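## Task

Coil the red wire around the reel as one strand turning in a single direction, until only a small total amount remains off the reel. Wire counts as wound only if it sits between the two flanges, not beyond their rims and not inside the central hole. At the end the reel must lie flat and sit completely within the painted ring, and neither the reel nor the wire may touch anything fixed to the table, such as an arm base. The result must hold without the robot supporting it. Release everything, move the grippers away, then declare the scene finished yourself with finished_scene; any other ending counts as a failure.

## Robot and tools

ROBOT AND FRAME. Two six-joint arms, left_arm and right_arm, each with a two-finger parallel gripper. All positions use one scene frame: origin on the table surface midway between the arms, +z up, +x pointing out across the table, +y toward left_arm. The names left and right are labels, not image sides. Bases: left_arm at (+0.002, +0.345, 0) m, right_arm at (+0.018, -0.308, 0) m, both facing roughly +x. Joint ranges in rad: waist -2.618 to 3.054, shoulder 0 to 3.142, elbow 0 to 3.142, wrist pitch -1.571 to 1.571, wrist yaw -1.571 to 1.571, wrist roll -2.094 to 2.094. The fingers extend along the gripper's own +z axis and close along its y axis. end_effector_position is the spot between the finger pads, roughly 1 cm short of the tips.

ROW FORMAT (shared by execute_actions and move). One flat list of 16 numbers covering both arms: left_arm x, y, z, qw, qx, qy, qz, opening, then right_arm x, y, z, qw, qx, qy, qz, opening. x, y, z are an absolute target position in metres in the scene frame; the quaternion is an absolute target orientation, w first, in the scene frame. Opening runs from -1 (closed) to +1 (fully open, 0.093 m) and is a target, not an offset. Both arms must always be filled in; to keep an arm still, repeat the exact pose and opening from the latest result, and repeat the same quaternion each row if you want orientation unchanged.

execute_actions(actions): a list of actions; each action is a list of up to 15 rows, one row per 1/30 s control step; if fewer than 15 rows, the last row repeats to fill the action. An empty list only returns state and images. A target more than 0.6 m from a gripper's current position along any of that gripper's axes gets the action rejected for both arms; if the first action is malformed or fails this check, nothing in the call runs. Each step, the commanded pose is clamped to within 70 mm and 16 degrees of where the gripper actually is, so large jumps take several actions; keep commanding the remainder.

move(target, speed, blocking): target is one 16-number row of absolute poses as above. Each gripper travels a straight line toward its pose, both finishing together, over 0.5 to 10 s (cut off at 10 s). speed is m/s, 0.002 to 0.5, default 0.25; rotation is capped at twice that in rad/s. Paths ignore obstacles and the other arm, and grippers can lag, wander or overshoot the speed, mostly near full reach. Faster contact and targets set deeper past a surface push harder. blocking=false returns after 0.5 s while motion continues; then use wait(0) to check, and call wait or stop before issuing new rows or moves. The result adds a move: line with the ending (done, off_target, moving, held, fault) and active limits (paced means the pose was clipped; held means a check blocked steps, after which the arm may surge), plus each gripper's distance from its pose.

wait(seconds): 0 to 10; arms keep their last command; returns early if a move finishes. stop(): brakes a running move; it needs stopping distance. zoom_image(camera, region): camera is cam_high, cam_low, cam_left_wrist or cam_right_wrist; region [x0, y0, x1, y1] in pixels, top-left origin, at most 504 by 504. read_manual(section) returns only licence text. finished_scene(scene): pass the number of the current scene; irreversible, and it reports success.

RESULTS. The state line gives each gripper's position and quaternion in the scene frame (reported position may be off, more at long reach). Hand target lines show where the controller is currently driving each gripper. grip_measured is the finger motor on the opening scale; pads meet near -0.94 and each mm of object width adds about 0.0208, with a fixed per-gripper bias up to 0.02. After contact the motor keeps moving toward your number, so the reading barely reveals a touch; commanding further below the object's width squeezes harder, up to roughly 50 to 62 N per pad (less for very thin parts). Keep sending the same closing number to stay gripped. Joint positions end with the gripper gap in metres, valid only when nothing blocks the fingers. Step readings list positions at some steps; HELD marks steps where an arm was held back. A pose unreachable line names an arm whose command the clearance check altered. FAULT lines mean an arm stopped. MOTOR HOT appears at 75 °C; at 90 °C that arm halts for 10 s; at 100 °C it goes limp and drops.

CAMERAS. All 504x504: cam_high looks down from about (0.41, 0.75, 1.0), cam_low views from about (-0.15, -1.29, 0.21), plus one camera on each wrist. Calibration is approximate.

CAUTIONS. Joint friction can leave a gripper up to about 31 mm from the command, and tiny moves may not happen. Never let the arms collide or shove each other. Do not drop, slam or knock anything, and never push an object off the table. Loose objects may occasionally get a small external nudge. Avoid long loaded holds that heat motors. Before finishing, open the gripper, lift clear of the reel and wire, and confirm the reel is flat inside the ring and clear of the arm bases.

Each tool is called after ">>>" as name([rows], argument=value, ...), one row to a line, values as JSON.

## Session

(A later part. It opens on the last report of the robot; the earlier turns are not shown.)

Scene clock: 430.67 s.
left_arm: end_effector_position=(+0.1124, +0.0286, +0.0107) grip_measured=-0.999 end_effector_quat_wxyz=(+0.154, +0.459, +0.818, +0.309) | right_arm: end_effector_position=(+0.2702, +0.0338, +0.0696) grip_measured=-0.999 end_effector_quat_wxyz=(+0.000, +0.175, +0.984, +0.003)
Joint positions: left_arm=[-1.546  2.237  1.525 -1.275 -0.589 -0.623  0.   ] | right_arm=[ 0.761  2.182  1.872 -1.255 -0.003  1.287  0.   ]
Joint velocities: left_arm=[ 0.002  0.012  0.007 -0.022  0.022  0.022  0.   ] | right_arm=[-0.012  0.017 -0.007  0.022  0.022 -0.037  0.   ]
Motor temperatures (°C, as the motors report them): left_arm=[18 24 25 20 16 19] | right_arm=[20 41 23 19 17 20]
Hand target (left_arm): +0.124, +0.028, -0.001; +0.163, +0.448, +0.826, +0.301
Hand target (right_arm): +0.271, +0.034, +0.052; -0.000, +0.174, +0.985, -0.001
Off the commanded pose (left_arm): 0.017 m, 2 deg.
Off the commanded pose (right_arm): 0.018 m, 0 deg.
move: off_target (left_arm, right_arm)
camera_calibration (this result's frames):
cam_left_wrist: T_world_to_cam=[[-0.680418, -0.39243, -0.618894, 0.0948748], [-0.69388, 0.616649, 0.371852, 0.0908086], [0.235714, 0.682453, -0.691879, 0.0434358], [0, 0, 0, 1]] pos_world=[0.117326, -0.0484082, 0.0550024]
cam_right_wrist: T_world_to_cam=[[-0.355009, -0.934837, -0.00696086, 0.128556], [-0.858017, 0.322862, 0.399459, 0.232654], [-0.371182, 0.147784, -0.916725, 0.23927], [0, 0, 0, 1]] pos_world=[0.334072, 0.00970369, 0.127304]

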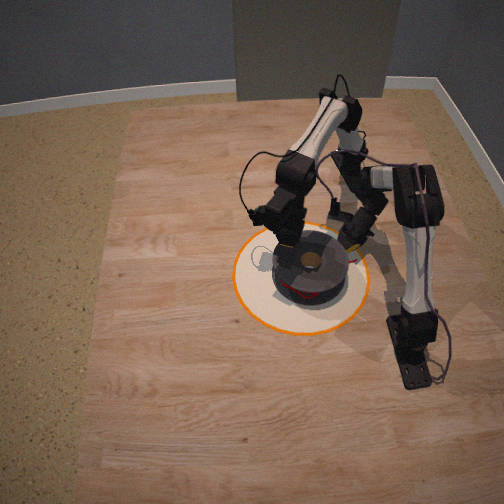

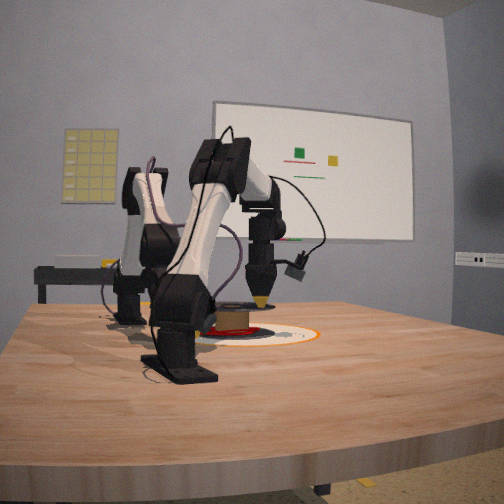

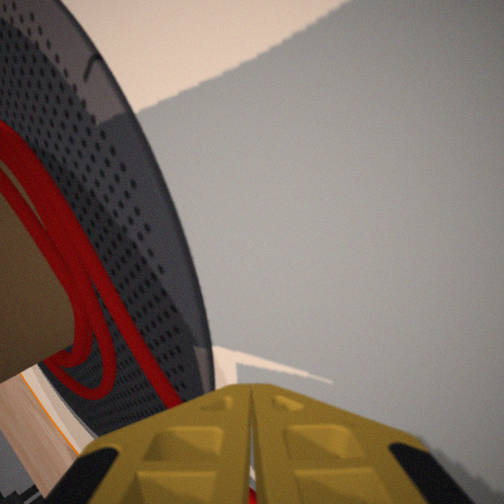

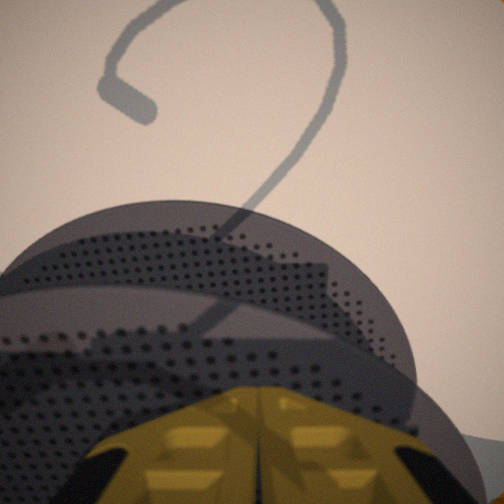

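>>> move(target=[0.117,0.040,-0.012,0.1962,0.539,0.7698,0.2802,-1,0.272,0.035,0.052,0,0.1736,0.9848,0,-1], speed=0.08)

>>> move(target=[0.108,0.089,-0.012,0.2418,0.6645,0.6645,0.2418,-1,0.272,0.035,0.052,0,0.1736,0.9848,0,-1], speed=0.1)

Scene clock: 433.10 s.
left_arm: end_effector_position=(+0.1135, +0.0309, +0.0094) grip_measured=-0.999 end_effector_quat_wxyz=(+0.214, +0.543, +0.762, +0.280) | right_arm: end_effector_position=(+0.2702, +0.0338, +0.0696) grip_measured=-0.999 end_effector_quat_wxyz=(+0.000, +0.175, +0.984, +0.003)
Joint positions: left_arm=[-1.583  2.09   1.286 -1.009 -0.685 -0.405  0.   ] | right_arm=[ 0.761  2.182  1.872 -1.255 -0.003  1.287  0.   ]
Joint velocities: left_arm=[ 0.002  0.002 -0.012  0.066  0.007  0.022  0.   ] | right_arm=[ 0.002 -0.007  0.002 -0.007  0.022  0.051  0.   ]
Motor temperatures (°C, as the motors report them): left_arm=[18 24 25 20 16 19] | right_arm=[20 41 23 19 17 20]
Hand target (left_arm): +0.117, +0.041, -0.011; +0.196, +0.539, +0.769, +0.281
Hand target (right_arm): +0.271, +0.034, +0.052; -0.000, +0.174, +0.985, -0.001
Off the commanded pose (left_arm): 0.024 m, 2 deg.
Off the commanded pose (right_arm): 0.018 m, 0 deg.
move: off_target (left_arm, right_arm)
camera_calibration (this result's frames):
cam_left_wrist: T_world_to_cam=[[-0.733933, -0.252501, -0.630544, 0.0976009], [-0.542183, 0.776962, 0.319949, 0.0689084], [0.409122, 0.576691, -0.70714, 0.0244346], [0, 0, 0, 1]] pos_world=[0.0989967, -0.0429862, 0.0567732]
cam_right_wrist: T_world_to_cam=[[-0.355009, -0.934837, -0.00696086, 0.128556], [-0.858017, 0.322862, 0.399459, 0.232654], [-0.371182, 0.147784, -0.916725, 0.23927], [0, 0, 0, 1]] pos_world=[0.334072, 0.00970369, 0.127304]

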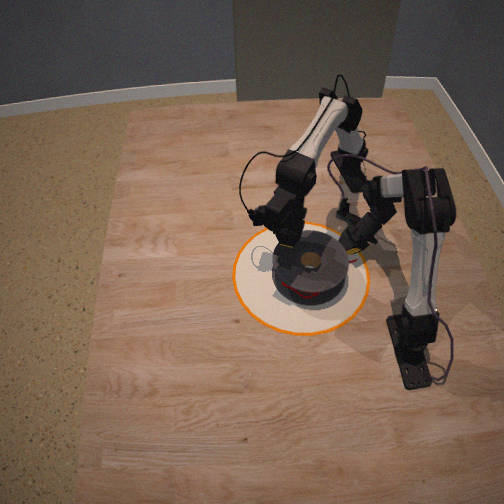

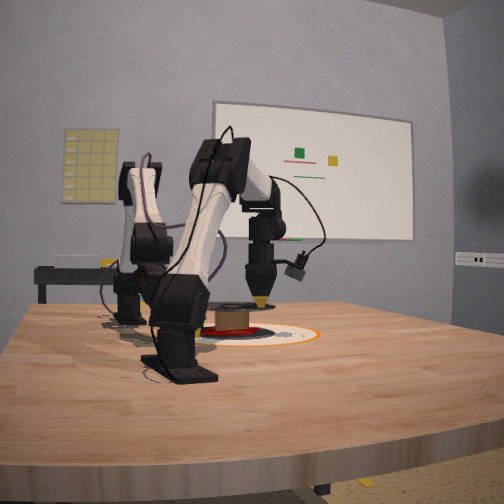

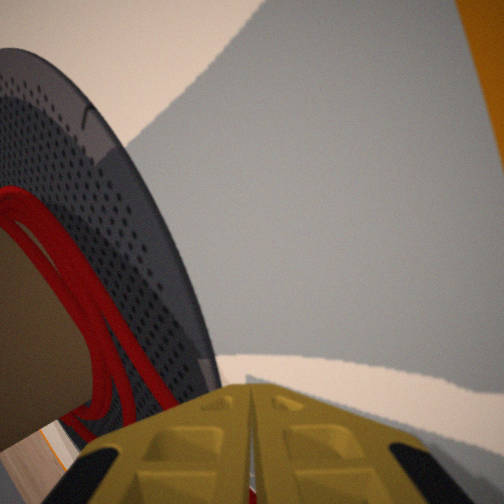

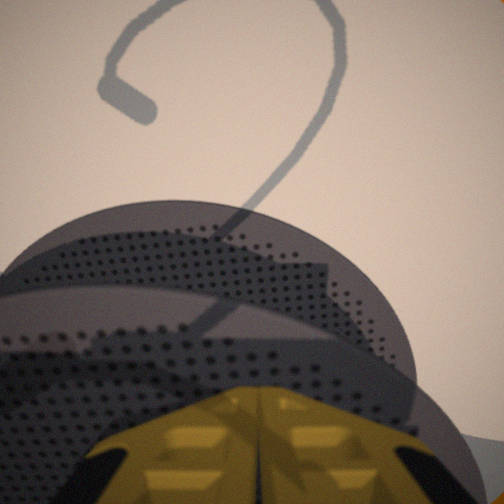

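Scene clock: 435.17 s.
left_arm: end_effector_position=(+0.1144, +0.0477, +0.0098) grip_measured=-0.999 end_effector_quat_wxyz=(+0.308, +0.633, +0.682, +0.199) | right_arm: end_effector_position=(+0.2702, +0.0338, +0.0696) grip_measured=-0.999 end_effector_quat_wxyz=(+0.000, +0.175, +0.984, +0.003)
Joint positions: left_arm=[-1.602  1.781  0.824 -0.455 -0.737 -0.017  0.   ] | right_arm=[ 0.761  2.182  1.872 -1.255 -0.003  1.287  0.   ]
Joint velocities: left_arm=[ 0.012 -0.007 -0.007 -0.007 -0.007  0.007  0.   ] | right_arm=[-0.002 -0.002  0.002  0.022  0.007 -0.007  0.   ]
Motor temperatures (°C, as the motors report them): left_arm=[18 24 25 20 16 19] | right_arm=[20 41 23 19 17 20]
Hand target (left_arm): +0.110, +0.088, -0.011; +0.242, +0.664, +0.665, +0.241
Hand target (right_arm): +0.271, +0.034, +0.052; -0.000, +0.174, +0.985, -0.001
Off the commanded pose (left_arm): 0.047 m, 10 deg.
Off the commanded pose (right_arm): 0.018 m, 0 deg.
move: off_target (left_arm, right_arm)
camera_calibration (this result's frames):
cam_left_wrist: T_world_to_cam=[[-0.765281, -0.106804, -0.634774, 0.0994965], [-0.279538, 0.94344, 0.178271, 0.01968], [0.57983, 0.31387, -0.751852, 0.00810339], [0, 0, 0, 1]] pos_world=[0.0769455, -0.0104837, 0.0657419]
cam_right_wrist: T_world_to_cam=[[-0.355009, -0.934837, -0.00696086, 0.128556], [-0.858017, 0.322862, 0.399459, 0.232654], [-0.371182, 0.147784, -0.916725, 0.23927], [0, 0, 0, 1]] pos_world=[0.334072, 0.00970369, 0.127304]

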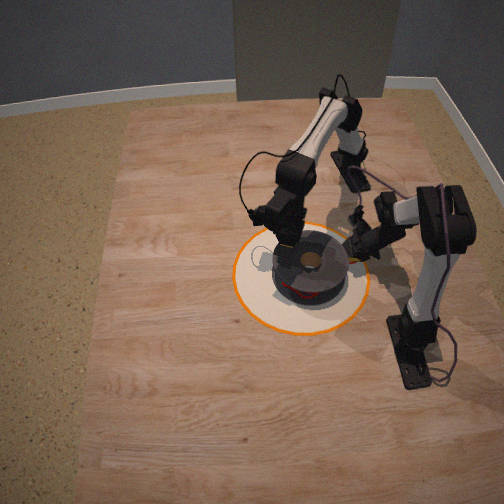

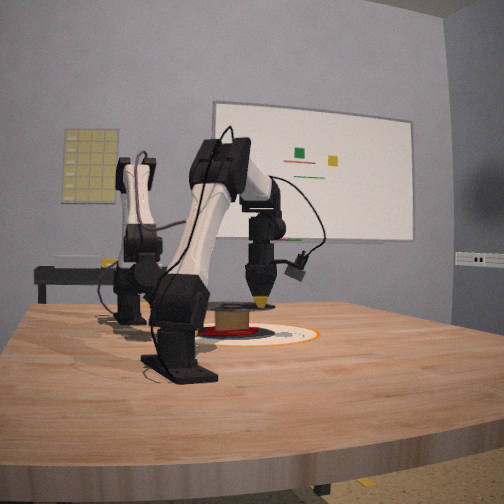

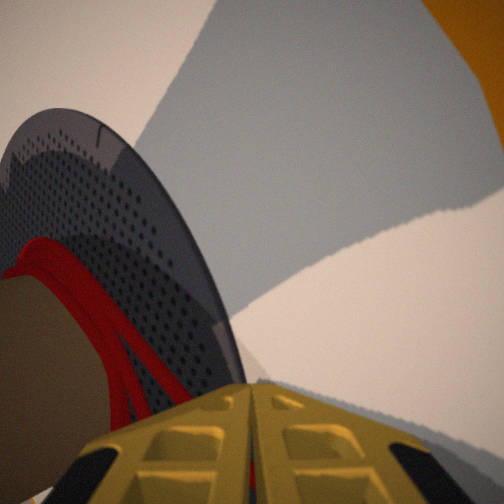

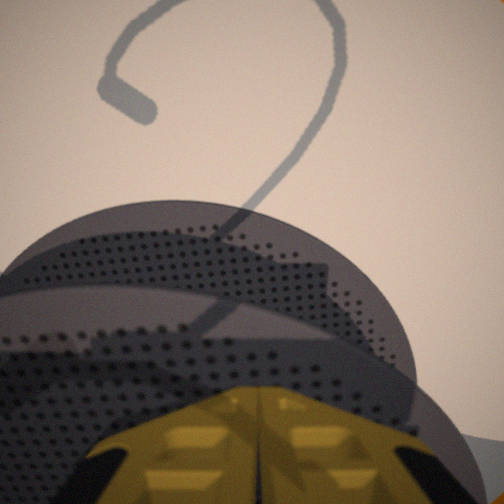

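>>> move(target=[0.108,0.089,0.003,0.2418,0.6645,0.6645,0.2418,-1,0.272,0.035,0.052,0,0.1736,0.9848,0,-1], speed=0.1)

>>> move(target=[0.115,0.127,0.002,0.2802,0.7698,0.539,0.1962,-1,0.272,0.035,0.052,0,0.1736,0.9848,0,-1], speed=0.1)

Scene clock: 436.87 s.
left_arm: end_effector_position=(+0.1139, +0.0640, +0.0116) grip_measured=-0.999 end_effector_quat_wxyz=(+0.283, +0.646, +0.673, +0.223) | right_arm: end_effector_position=(+0.2707, +0.0355, +0.0696) grip_measured=-0.999 end_effector_quat_wxyz=(+0.000, +0.175, +0.984, +0.007)
Joint positions: left_arm=[-1.602  1.763  0.822 -0.545 -0.734 -0.013  0.   ] | right_arm=[ 0.761  2.182  1.872 -1.249 -0.006  1.287  0.   ]
Joint velocities: left_arm=[-0.002 -0.012 -0.007  0.007 -0.051  0.037  0.   ] | right_arm=[-0.002  0.002 -0.017  0.037 -0.022  0.081  0.   ]
Motor temperatures (°C, as the motors report them): left_arm=[18 25 25 20 16 19] | right_arm=[20 41 23 19 17 20]
Hand target (left_arm): +0.109, +0.089, +0.003; +0.242, +0.663, +0.665, +0.242
Hand target (right_arm): +0.271, +0.034, +0.052; -0.000, +0.174, +0.985, -0.000
Off the commanded pose (left_arm): 0.027 m, 6 deg.
Off the commanded pose (right_arm): 0.018 m, 1 deg.
move: off_target (left_arm, right_arm)
camera_calibration (this result's frames):
cam_left_wrist: T_world_to_cam=[[-0.767588, -0.0558479, -0.638506, 0.0990185], [-0.275696, 0.928097, 0.250254, 0.00350076], [0.57862, 0.368126, -0.727793, 0.00100419], [0, 0, 0, 1]] pos_world=[0.0763895, 0.00191125, 0.0630787]
cam_right_wrist: T_world_to_cam=[[-0.354967, -0.934766, -0.0144983, 0.130826], [-0.858553, 0.31981, 0.40076, 0.232716], [-0.36998, 0.154704, -0.916068, 0.238615], [0, 0, 0, 1]] pos_world=[0.33452, 0.0109522, 0.127221]

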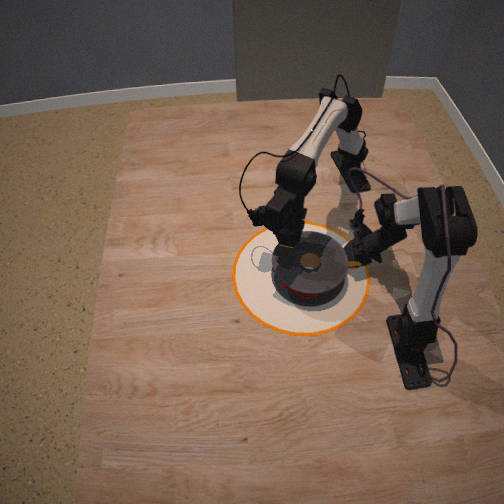

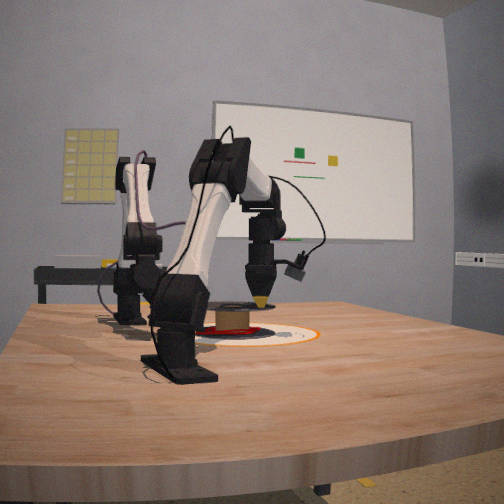

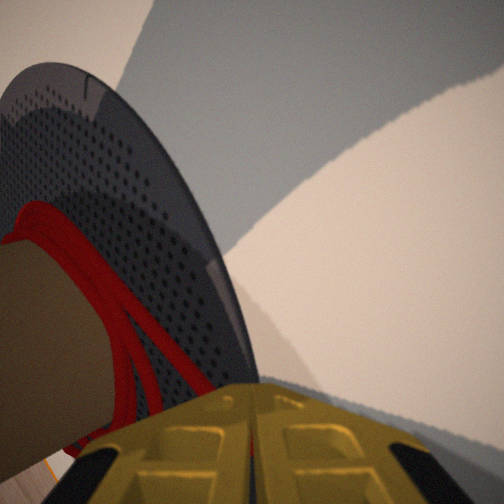

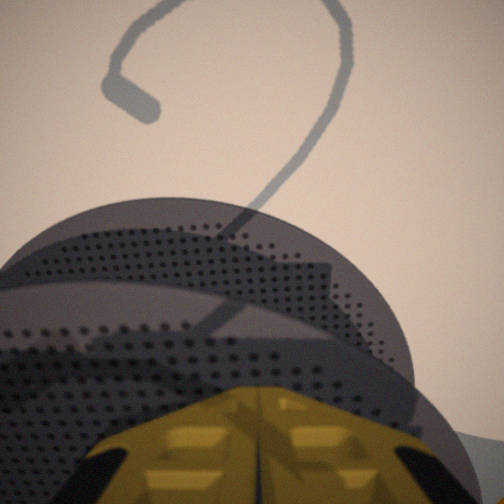

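Scene clock: 439.17 s.
left_arm: end_effector_position=(+0.1184, +0.1087, +0.0121) grip_measured=-0.999 end_effector_quat_wxyz=(+0.311, +0.757, +0.542, +0.192) | right_arm: end_effector_position=(+0.2722, +0.0390, +0.0692) grip_measured=-0.999 end_effector_quat_wxyz=(+0.001, +0.175, +0.984, +0.015)
Joint positions: left_arm=[-1.543  1.411  0.431 -0.208 -0.659  0.516  0.   ] | right_arm=[ 0.761  2.182  1.87  -1.231 -0.011  1.287  0.   ]
Joint velocities: left_arm=[ 0.007 -0.002  0.007  0.007 -0.066 -0.007  0.   ] | right_arm=[-0.002 -0.002  0.002 -0.051 -0.022  0.022  0.   ]
Motor temperatures (°C, as the motors report them): left_arm=[18 25 24 20 16 19] | right_arm=[20 41 23 19 17 20]
Hand target (left_arm): +0.116, +0.126, +0.001; +0.281, +0.770, +0.539, +0.196
Hand target (right_arm): +0.271, +0.034, +0.052; -0.000, +0.174, +0.985, -0.001
Off the commanded pose (left_arm): 0.021 m, 4 deg.
Off the commanded pose (right_arm): 0.018 m, 2 deg.
move: off_target (left_arm, right_arm)
camera_calibration (this result's frames):
cam_left_wrist: T_world_to_cam=[[-0.720808, 0.238275, -0.650893, 0.0679377], [0.0527903, 0.955201, 0.291213, -0.0791728], [0.691122, 0.175548, -0.701095, -0.0104513], [0, 0, 0, 1]] pos_world=[0.0603727, 0.0612728, 0.0599489]
cam_right_wrist: T_world_to_cam=[[-0.354754, -0.934446, -0.0309949, 0.135742], [-0.86059, 0.313399, 0.401455, 0.233825], [-0.365425, 0.169092, -0.915354, 0.236319], [0, 0, 0, 1]] pos_world=[0.335739, 0.0136031, 0.126653]

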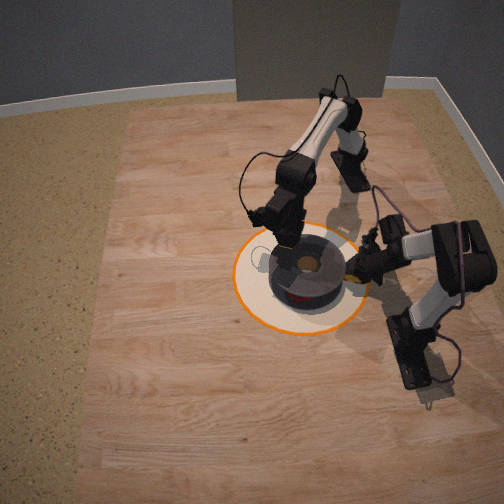

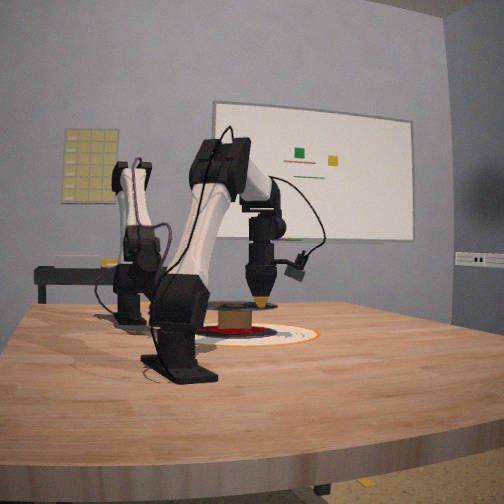

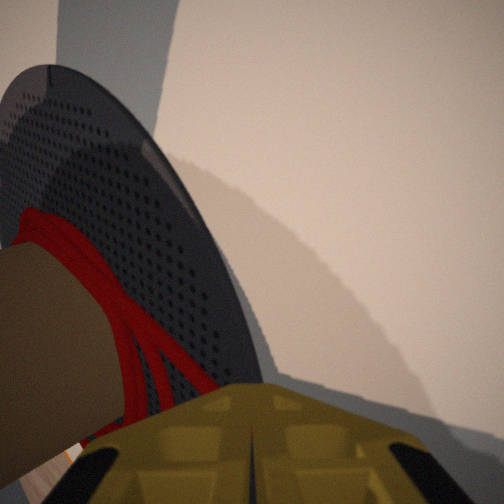

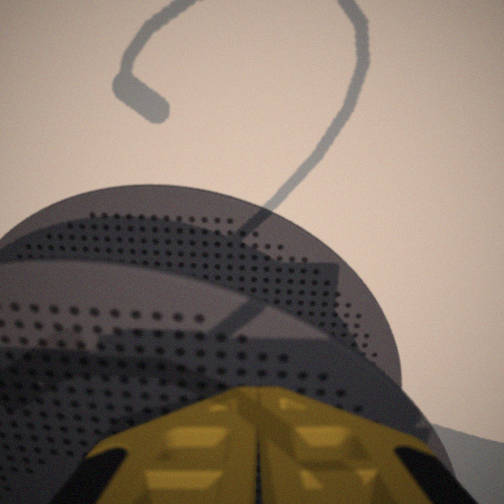

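>>> move(target=[0.085,0.10,0.09,0.2418,0.6645,0.6645,0.2418,-1,0.272,0.039,0.052,0,0.1736,0.9848,0,-1], speed=0.15)

Scene clock: 441.97 s.
left_arm: end_effector_position=(+0.0883, +0.1030, +0.0910) grip_measured=-0.999 end_effector_quat_wxyz=(+0.247, +0.660, +0.668, +0.239) | right_arm: end_effector_position=(+0.2721, +0.0391, +0.0692) grip_measured=-0.999 end_effector_quat_wxyz=(+0.001, +0.175, +0.984, +0.015)
Joint positions: left_arm=[-1.693  1.529  0.95  -1.062 -0.699 -0.132  0.   ] | right_arm=[ 0.761  2.182  1.87  -1.231 -0.012  1.287  0.   ]
Joint velocities: left_arm=[-0.017  0.017 -0.002  0.095  0.022 -0.022  0.   ] | right_arm=[-0.007 -0.012 -0.002 -0.037 -0.037 -0.022  0.   ]
Motor temperatures (°C, as the motors report them): left_arm=[18 24 25 20 16 19] | right_arm=[20 41 23 19 17 20]
Hand target (left_arm): +0.085, +0.101, +0.090; +0.241, +0.663, +0.666, +0.243
Hand target (right_arm): +0.272, +0.038, +0.052; -0.000, +0.174, +0.985, -0.000
Off the commanded pose (left_arm): 0.005 m, 1 deg.
Off the commanded pose (right_arm): 0.017 m, 2 deg.
move: off_target (right_arm)
camera_calibration (this result's frames):
cam_left_wrist: T_world_to_cam=[[-0.787135, -0.00560796, -0.616755, 0.126755], [-0.265887, 0.905358, 0.331106, -0.065447], [0.556527, 0.424612, -0.71413, 0.0541477], [0, 0, 0, 1]] pos_world=[0.052237, 0.036972, 0.138515]
cam_right_wrist: T_world_to_cam=[[-0.354753, -0.934443, -0.0310977, 0.135766], [-0.86047, 0.313299, 0.40179, 0.233716], [-0.365707, 0.169295, -0.915203, 0.236353], [0, 0, 0, 1]] pos_world=[0.335705, 0.0136289, 0.126628]

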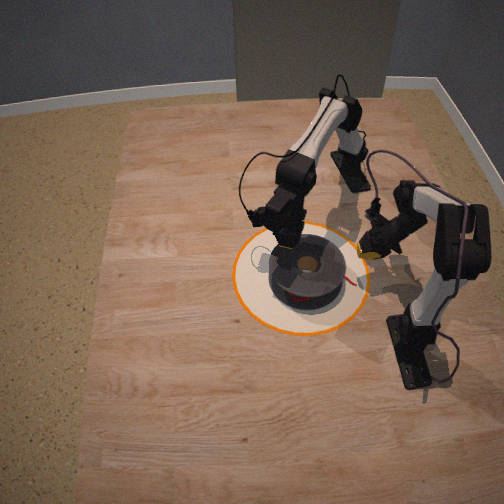

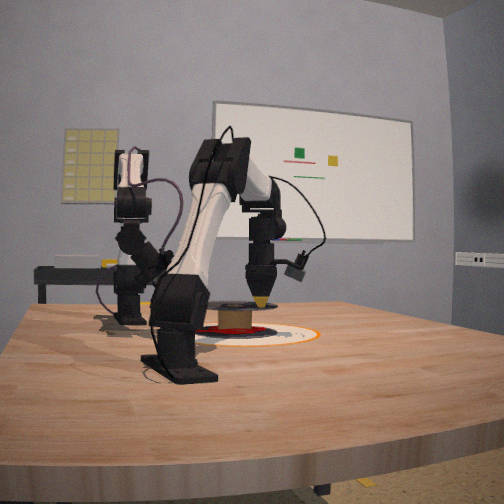

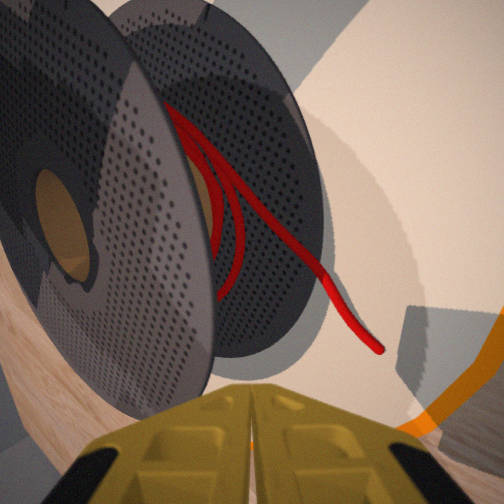

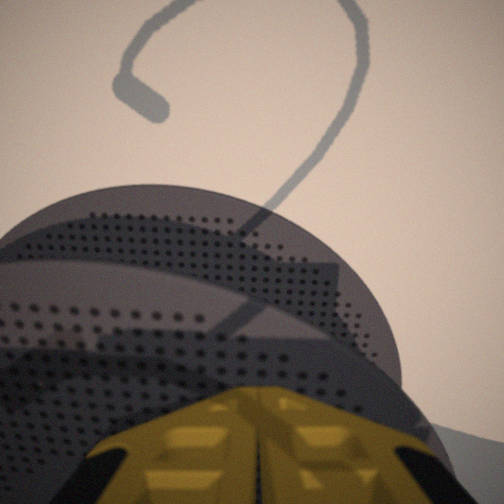

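>>> move(target=[0.088,0.062,0.03,0.1831,0.5806,0.7566,0.2386,-1,0.272,0.039,0.050,0,0.1736,0.9848,0,-1], speed=0.15)

>>> move(target=[0.115,0.072,-0.002,0.1831,0.5806,0.7566,0.2386,-1,0.272,0.039,0.050,0,0.1736,0.9848,0,-1], speed=0.08)

>>> move(target=[0.1127,0.125,-0.003,0.2303,0.7306,0.6130,0.1933,-1,0.272,0.039,0.050,0,0.1736,0.9848,0,-1], speed=0.08)

Scene clock: 450.27 s.
left_arm: end_effector_position=(+0.0867, +0.0685, +0.0338) grip_measured=-0.999 end_effector_quat_wxyz=(+0.184, +0.586, +0.749, +0.247) | right_arm: end_effector_position=(+0.2721, +0.0391, +0.0692) grip_measured=-0.999 end_effector_quat_wxyz=(+0.001, +0.175, +0.984, +0.015)
Joint positions: left_arm=[-1.634  1.87   1.119 -1.032 -0.594 -0.344  0.   ] | right_arm=[ 0.761  2.182  1.87  -1.231 -0.012  1.287  0.   ]
Joint velocities: left_arm=[-0.017  0.012 -0.007 -0.007 -0.066 -0.007  0.   ] | right_arm=[-0.007 -0.002 -0.007  0.037 -0.081 -0.022  0.   ]
Motor temperatures (°C, as the motors report them): left_arm=[18 24 25 20 16 19] | right_arm=[20 41 23 19 17 20]
Hand target (left_arm): +0.087, +0.062, +0.031; +0.183, +0.580, +0.757, +0.239
Hand target (right_arm): +0.271, +0.038, +0.051; -0.000, +0.174, +0.985, -0.000
Off the commanded pose (left_arm): 0.008 m, 1 deg.
Off the commanded pose (right_arm): 0.019 m, 2 deg.
move: off_target (right_arm)
camera_calibration (this result's frames):
cam_left_wrist: T_world_to_cam=[[-0.810229, -0.187215, -0.55541, 0.102421], [-0.445229, 0.81288, 0.375496, 0.0046428], [0.381183, 0.551522, -0.741972, 0.0362989], [0, 0, 0, 1]] pos_world=[0.0712148, -0.00461904, 0.082075]
cam_right_wrist: T_world_to_cam=[[-0.354753, -0.934443, -0.0310977, 0.135766], [-0.86047, 0.313299, 0.40179, 0.233716], [-0.365707, 0.169295, -0.915203, 0.236353], [0, 0, 0, 1]] pos_world=[0.335705, 0.0136289, 0.126628]

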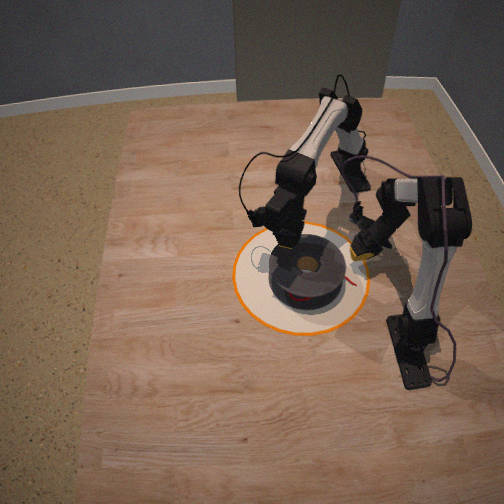

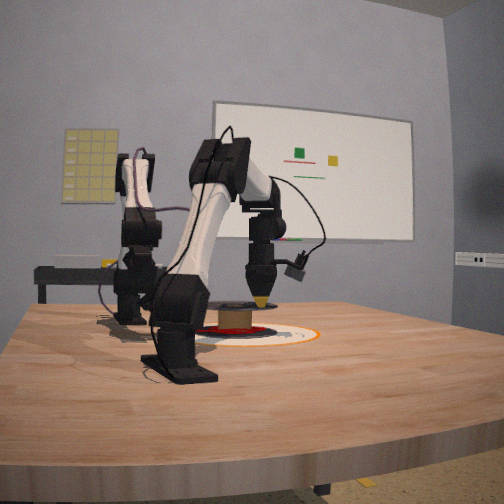

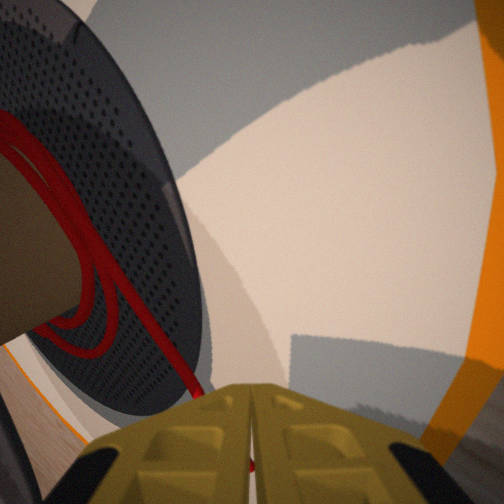

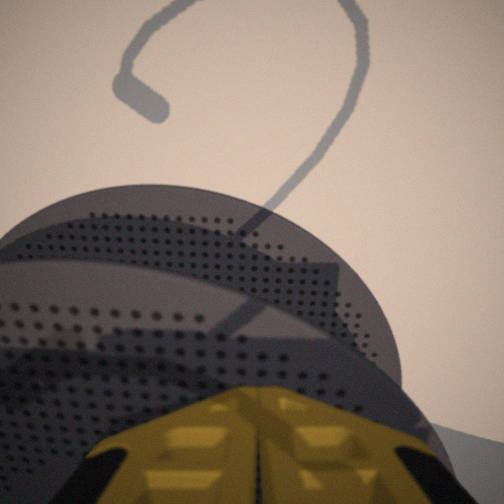

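Scene clock: 451.23 s.
left_arm: end_effector_position=(+0.1107, +0.0726, +0.0097) grip_measured=-0.999 end_effector_quat_wxyz=(+0.181, +0.584, +0.754, +0.240) | right_arm: end_effector_position=(+0.2721, +0.0391, +0.0692) grip_measured=-0.999 end_effector_quat_wxyz=(+0.001, +0.175, +0.984, +0.015)
Joint positions: left_arm=[-1.547  1.885  1.039 -0.873 -0.595 -0.248  0.   ] | right_arm=[ 0.761  2.182  1.87  -1.231 -0.012  1.287  0.   ]
Joint velocities: left_arm=[ 0.027 -0.002  0.002  0.037  0.066 -0.022  0.   ] | right_arm=[-0.007 -0.002 -0.012  0.007 -0.066 -0.037  0.   ]
Motor temperatures (°C, as the motors report them): left_arm=[18 24 25 20 16 19] | right_arm=[20 41 23 19 17 20]
Hand target (left_arm): +0.114, +0.072, -0.001; +0.183, +0.581, +0.757, +0.238
Hand target (right_arm): +0.271, +0.038, +0.051; -0.000, +0.174, +0.985, -0.000
Off the commanded pose (left_arm): 0.013 m, 1 deg.
Off the commanded pose (right_arm): 0.019 m, 2 deg.
move: off_target (left_arm, right_arm)
camera_calibration (this result's frames):
cam_left_wrist: T_world_to_cam=[[-0.815999, -0.200106, -0.542312, 0.110735], [-0.447593, 0.812404, 0.373711, 0.0213997], [0.365795, 0.547683, -0.752487, 0.0091042], [0, 0, 0, 1]] pos_world=[0.096608, -0.000212615, 0.0589066]
cam_right_wrist: T_world_to_cam=[[-0.354753, -0.934443, -0.0310977, 0.135766], [-0.86047, 0.313299, 0.40179, 0.233716], [-0.365707, 0.169295, -0.915203, 0.236353], [0, 0, 0, 1]] pos_world=[0.335705, 0.0136289, 0.126628]

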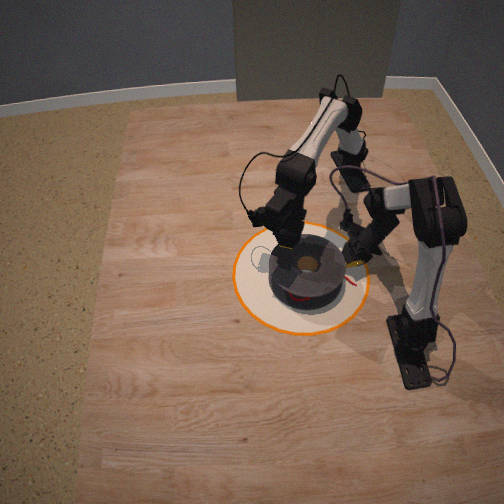

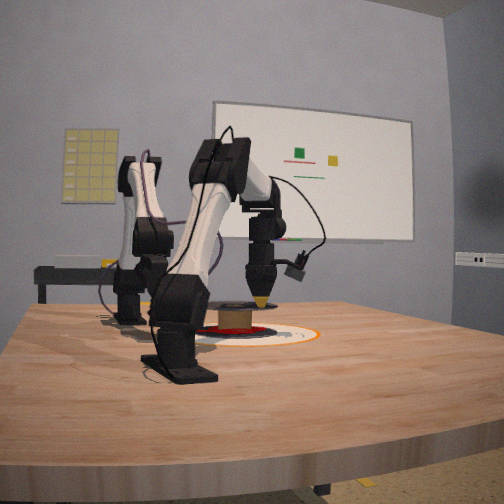

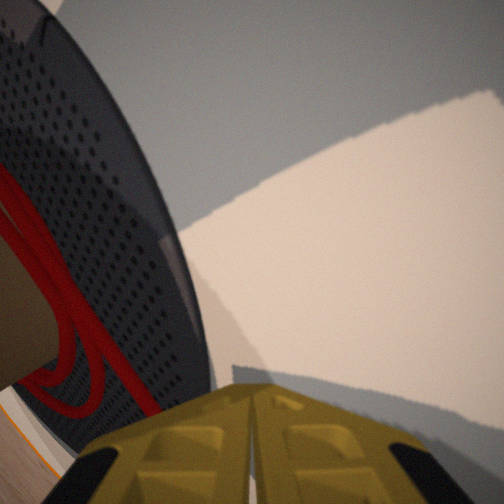

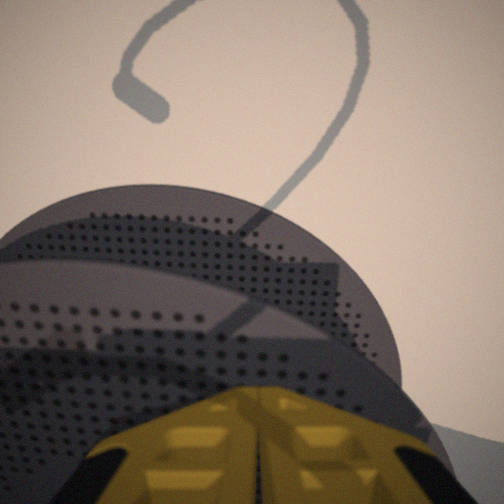

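Scene clock: 454.30 s.
left_arm: end_effector_position=(+0.1157, +0.0995, +0.0083) grip_measured=-0.999 end_effector_quat_wxyz=(+0.271, +0.719, +0.615, +0.179) | right_arm: end_effector_position=(+0.2721, +0.0391, +0.0692) grip_measured=-0.999 end_effector_quat_wxyz=(+0.001, +0.175, +0.984, +0.015)
Joint positions: left_arm=[-1.533  1.521  0.571 -0.364 -0.616  0.302  0.   ] | right_arm=[ 0.761  2.182  1.87  -1.231 -0.012  1.287  0.   ]
Joint velocities: left_arm=[ 0.007  0.002  0.007 -0.037  0.022 -0.007  0.   ] | right_arm=[-0.017 -0.002 -0.012  0.037 -0.051 -0.022  0.   ]
Motor temperatures (°C, as the motors report them): left_arm=[18 24 25 20 16 19] | right_arm=[20 41 23 19 17 20]
Hand target (left_arm): +0.114, +0.124, -0.004; +0.231, +0.731, +0.612, +0.192
Hand target (right_arm): +0.271, +0.038, +0.051; -0.000, +0.174, +0.985, -0.000
Off the commanded pose (left_arm): 0.028 m, 5 deg.
Off the commanded pose (right_arm): 0.019 m, 2 deg.
move: off_target (left_arm, right_arm)
camera_calibration (this result's frames):
cam_left_wrist: T_world_to_cam=[[-0.806953, 0.112211, -0.579859, 0.0875629], [-0.0726221, 0.955485, 0.285964, -0.0545761], [0.586134, 0.27287, -0.762882, -0.00660001], [0, 0, 0, 1]] pos_world=[0.0705641, 0.044122, 0.0613459]
cam_right_wrist: T_world_to_cam=[[-0.354753, -0.934443, -0.0310977, 0.135766], [-0.86047, 0.313299, 0.40179, 0.233716], [-0.365707, 0.169295, -0.915203, 0.236353], [0, 0, 0, 1]] pos_world=[0.335705, 0.0136289, 0.126628]

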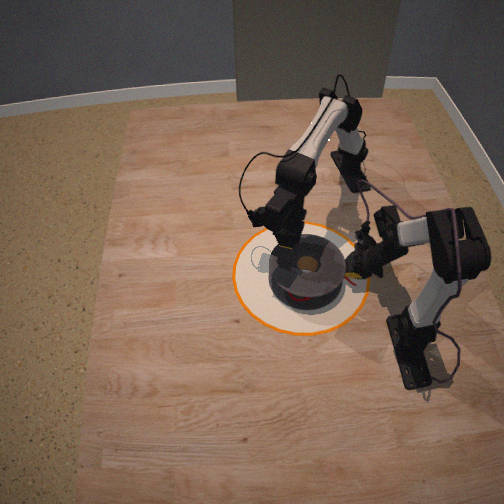

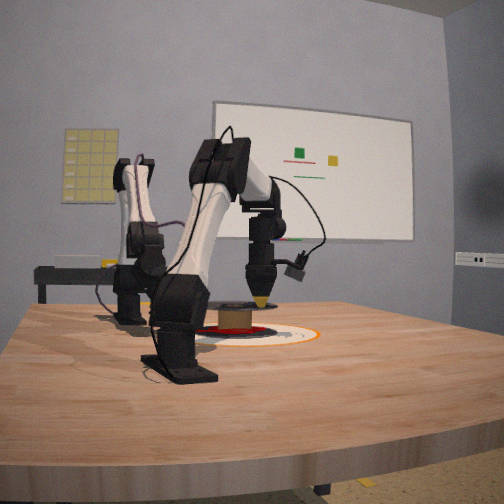

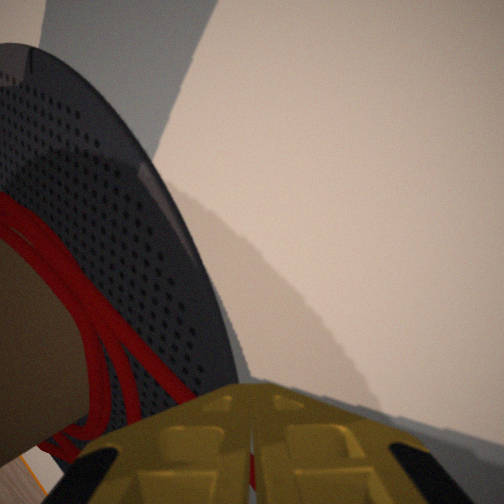

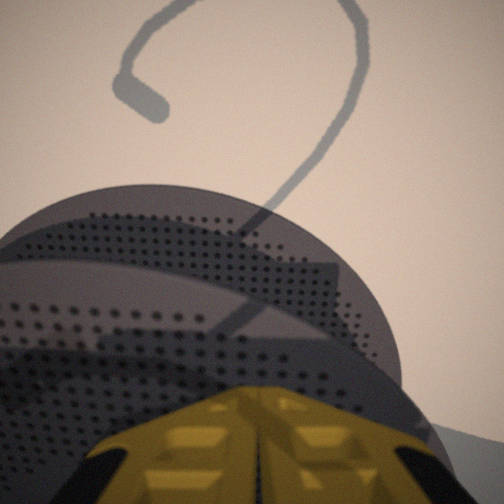

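>>> move(target=[0.118,0.150,-0.003,0.2500,0.7930,0.5290,0.1668,-1,0.272,0.039,0.050,0,0.1736,0.9848,0,-1], speed=0.08)

>>> move(target=[0.138,0.180,-0.003,0.2667,0.8459,0.4404,0.1388,-1,0.272,0.039,0.050,0,0.1736,0.9848,0,-1], speed=0.08)

Scene clock: 456.60 s.
left_arm: end_effector_position=(+0.1213, +0.1283, +0.0078) grip_measured=-0.999 end_effector_quat_wxyz=(+0.283, +0.783, +0.531, +0.158) | right_arm: end_effector_position=(+0.2724, +0.0394, +0.0692) grip_measured=-0.999 end_effector_quat_wxyz=(+0.001, +0.175, +0.984, +0.016)
Joint positions: left_arm=[-1.441  1.283  0.364 -0.227 -0.521  0.651  0.   ] | right_arm=[ 0.761  2.182  1.87  -1.229 -0.012  1.287  0.   ]
Joint velocities: left_arm=[-0.022  0.012 -0.002  0.066 -0.051  0.037  0.   ] | right_arm=[ 0.007  0.007 -0.007 -0.007  0.066  0.007  0.   ]
Motor temperatures (°C, as the motors report them): left_arm=[18 24 25 20 16 19] | right_arm=[20 41 23 19 17 20]
Hand target (left_arm): +0.119, +0.149, -0.004; +0.251, +0.793, +0.529, +0.166
Hand target (right_arm): +0.271, +0.038, +0.051; -0.000, +0.174, +0.985, -0.000
Off the commanded pose (left_arm): 0.024 m, 4 deg.
Off the commanded pose (right_arm): 0.019 m, 2 deg.
move: off_target (left_arm, right_arm)
camera_calibration (this result's frames):
cam_left_wrist: T_world_to_cam=[[-0.758944, 0.294157, -0.580926, 0.059484], [0.130698, 0.942807, 0.306649, -0.104806], [0.637904, 0.156804, -0.753983, -0.00959303], [0, 0, 0, 1]] pos_world=[0.0649624, 0.0828188, 0.0594616]
cam_right_wrist: T_world_to_cam=[[-0.354717, -0.934393, -0.0329334, 0.136326], [-0.860925, 0.312683, 0.401296, 0.234013], [-0.36467, 0.1707, -0.915356, 0.236076], [0, 0, 0, 1]] pos_world=[0.335915, 0.0139125, 0.126675]

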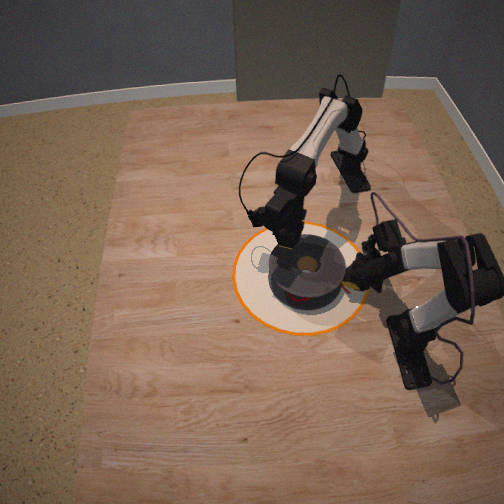

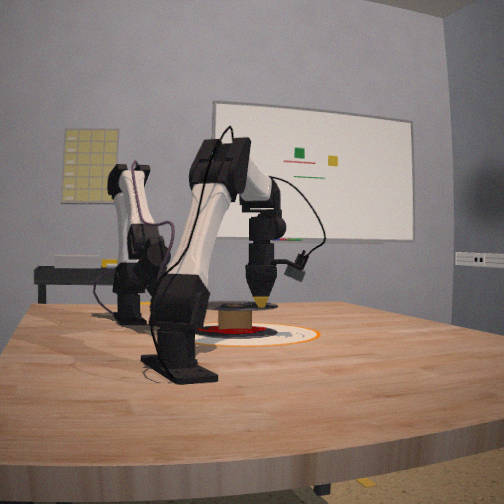

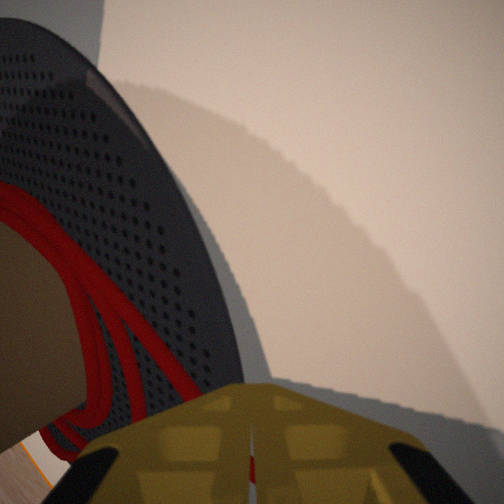

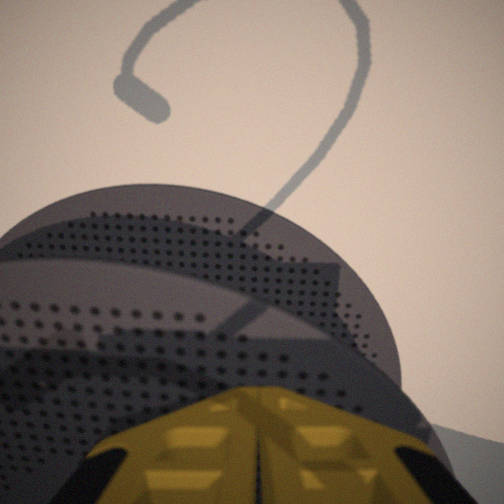

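Scene clock: 458.53 s.
left_arm: end_effector_position=(+0.1429, +0.1620, +0.0076) grip_measured=-0.999 end_effector_quat_wxyz=(+0.294, +0.839, +0.437, +0.134) | right_arm: end_effector_position=(+0.2733, +0.0406, +0.0692) grip_measured=-0.999 end_effector_quat_wxyz=(+0.003, +0.175, +0.984, +0.019)
Joint positions: left_arm=[-1.136  1.     0.2   -0.161 -0.268  1.157  0.   ] | right_arm=[ 0.761  2.182  1.87  -1.223 -0.012  1.287  0.   ]
Joint velocities: left_arm=[ 0.017 -0.012 -0.002 -0.037  0.007 -0.022  0.   ] | right_arm=[ 0.012  0.002 -0.022 -0.022 -0.051 -0.066  0.   ]
Motor temperatures (°C, as the motors report them): left_arm=[18 24 25 20 16 19] | right_arm=[20 41 23 19 17 20]
Hand target (left_arm): +0.139, +0.178, -0.004; +0.268, +0.846, +0.440, +0.138
Hand target (right_arm): +0.271, +0.038, +0.051; -0.000, +0.174, +0.985, -0.000
Off the commanded pose (left_arm): 0.021 m, 3 deg.
Off the commanded pose (right_arm): 0.019 m, 2 deg.
move: off_target (left_arm, right_arm)
camera_calibration (this result's frames):
cam_left_wrist: T_world_to_cam=[[-0.667417, 0.466056, -0.580815, 0.0249144], [0.332647, 0.884393, 0.327407, -0.15885], [0.666259, 0.0253106, -0.745291, -0.011666], [0, 0, 0, 1]] pos_world=[0.0772418, 0.12917, 0.0577847]
cam_right_wrist: T_world_to_cam=[[-0.354587, -0.934217, -0.0388069, 0.138115], [-0.862377, 0.310716, 0.399703, 0.234965], [-0.361351, 0.175196, -0.915823, 0.23518], [0, 0, 0, 1]] pos_world=[0.336584, 0.0148195, 0.126827]

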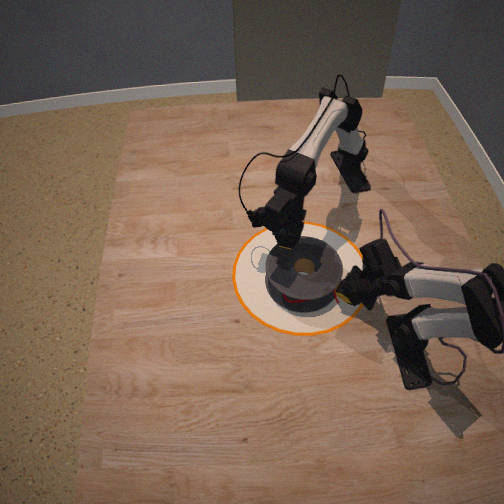

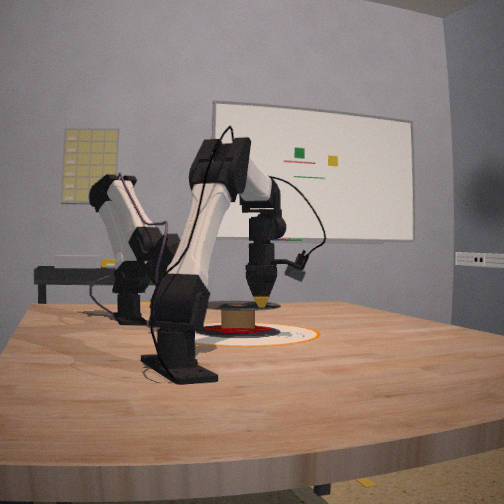

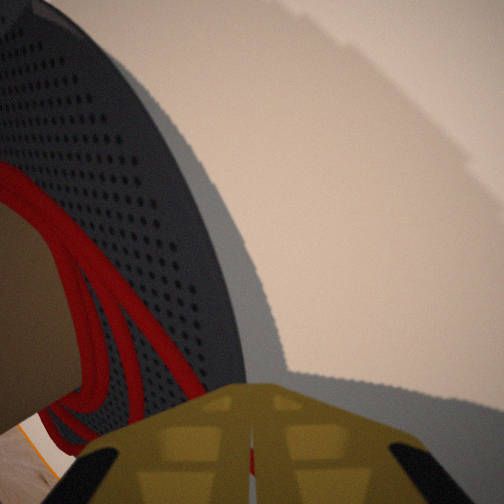

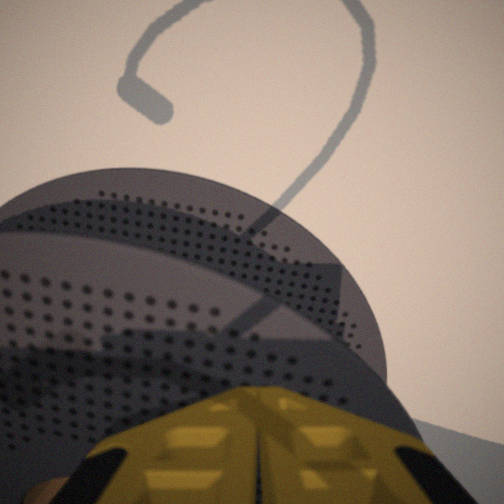

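>>> zoom_image(camera="cam_high", region=[220,200,400,350])

Region (220, 200, 400, 350) of cam_high's 504x504 image, scaled by 2.800, with more detail than that image has.

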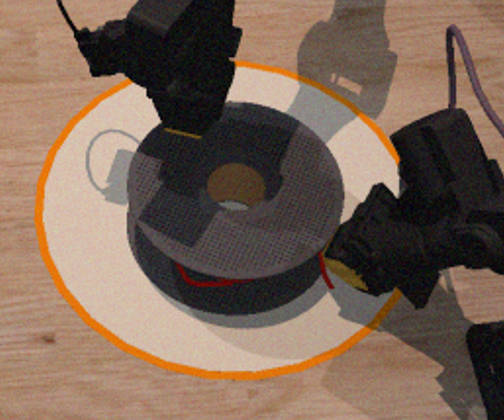

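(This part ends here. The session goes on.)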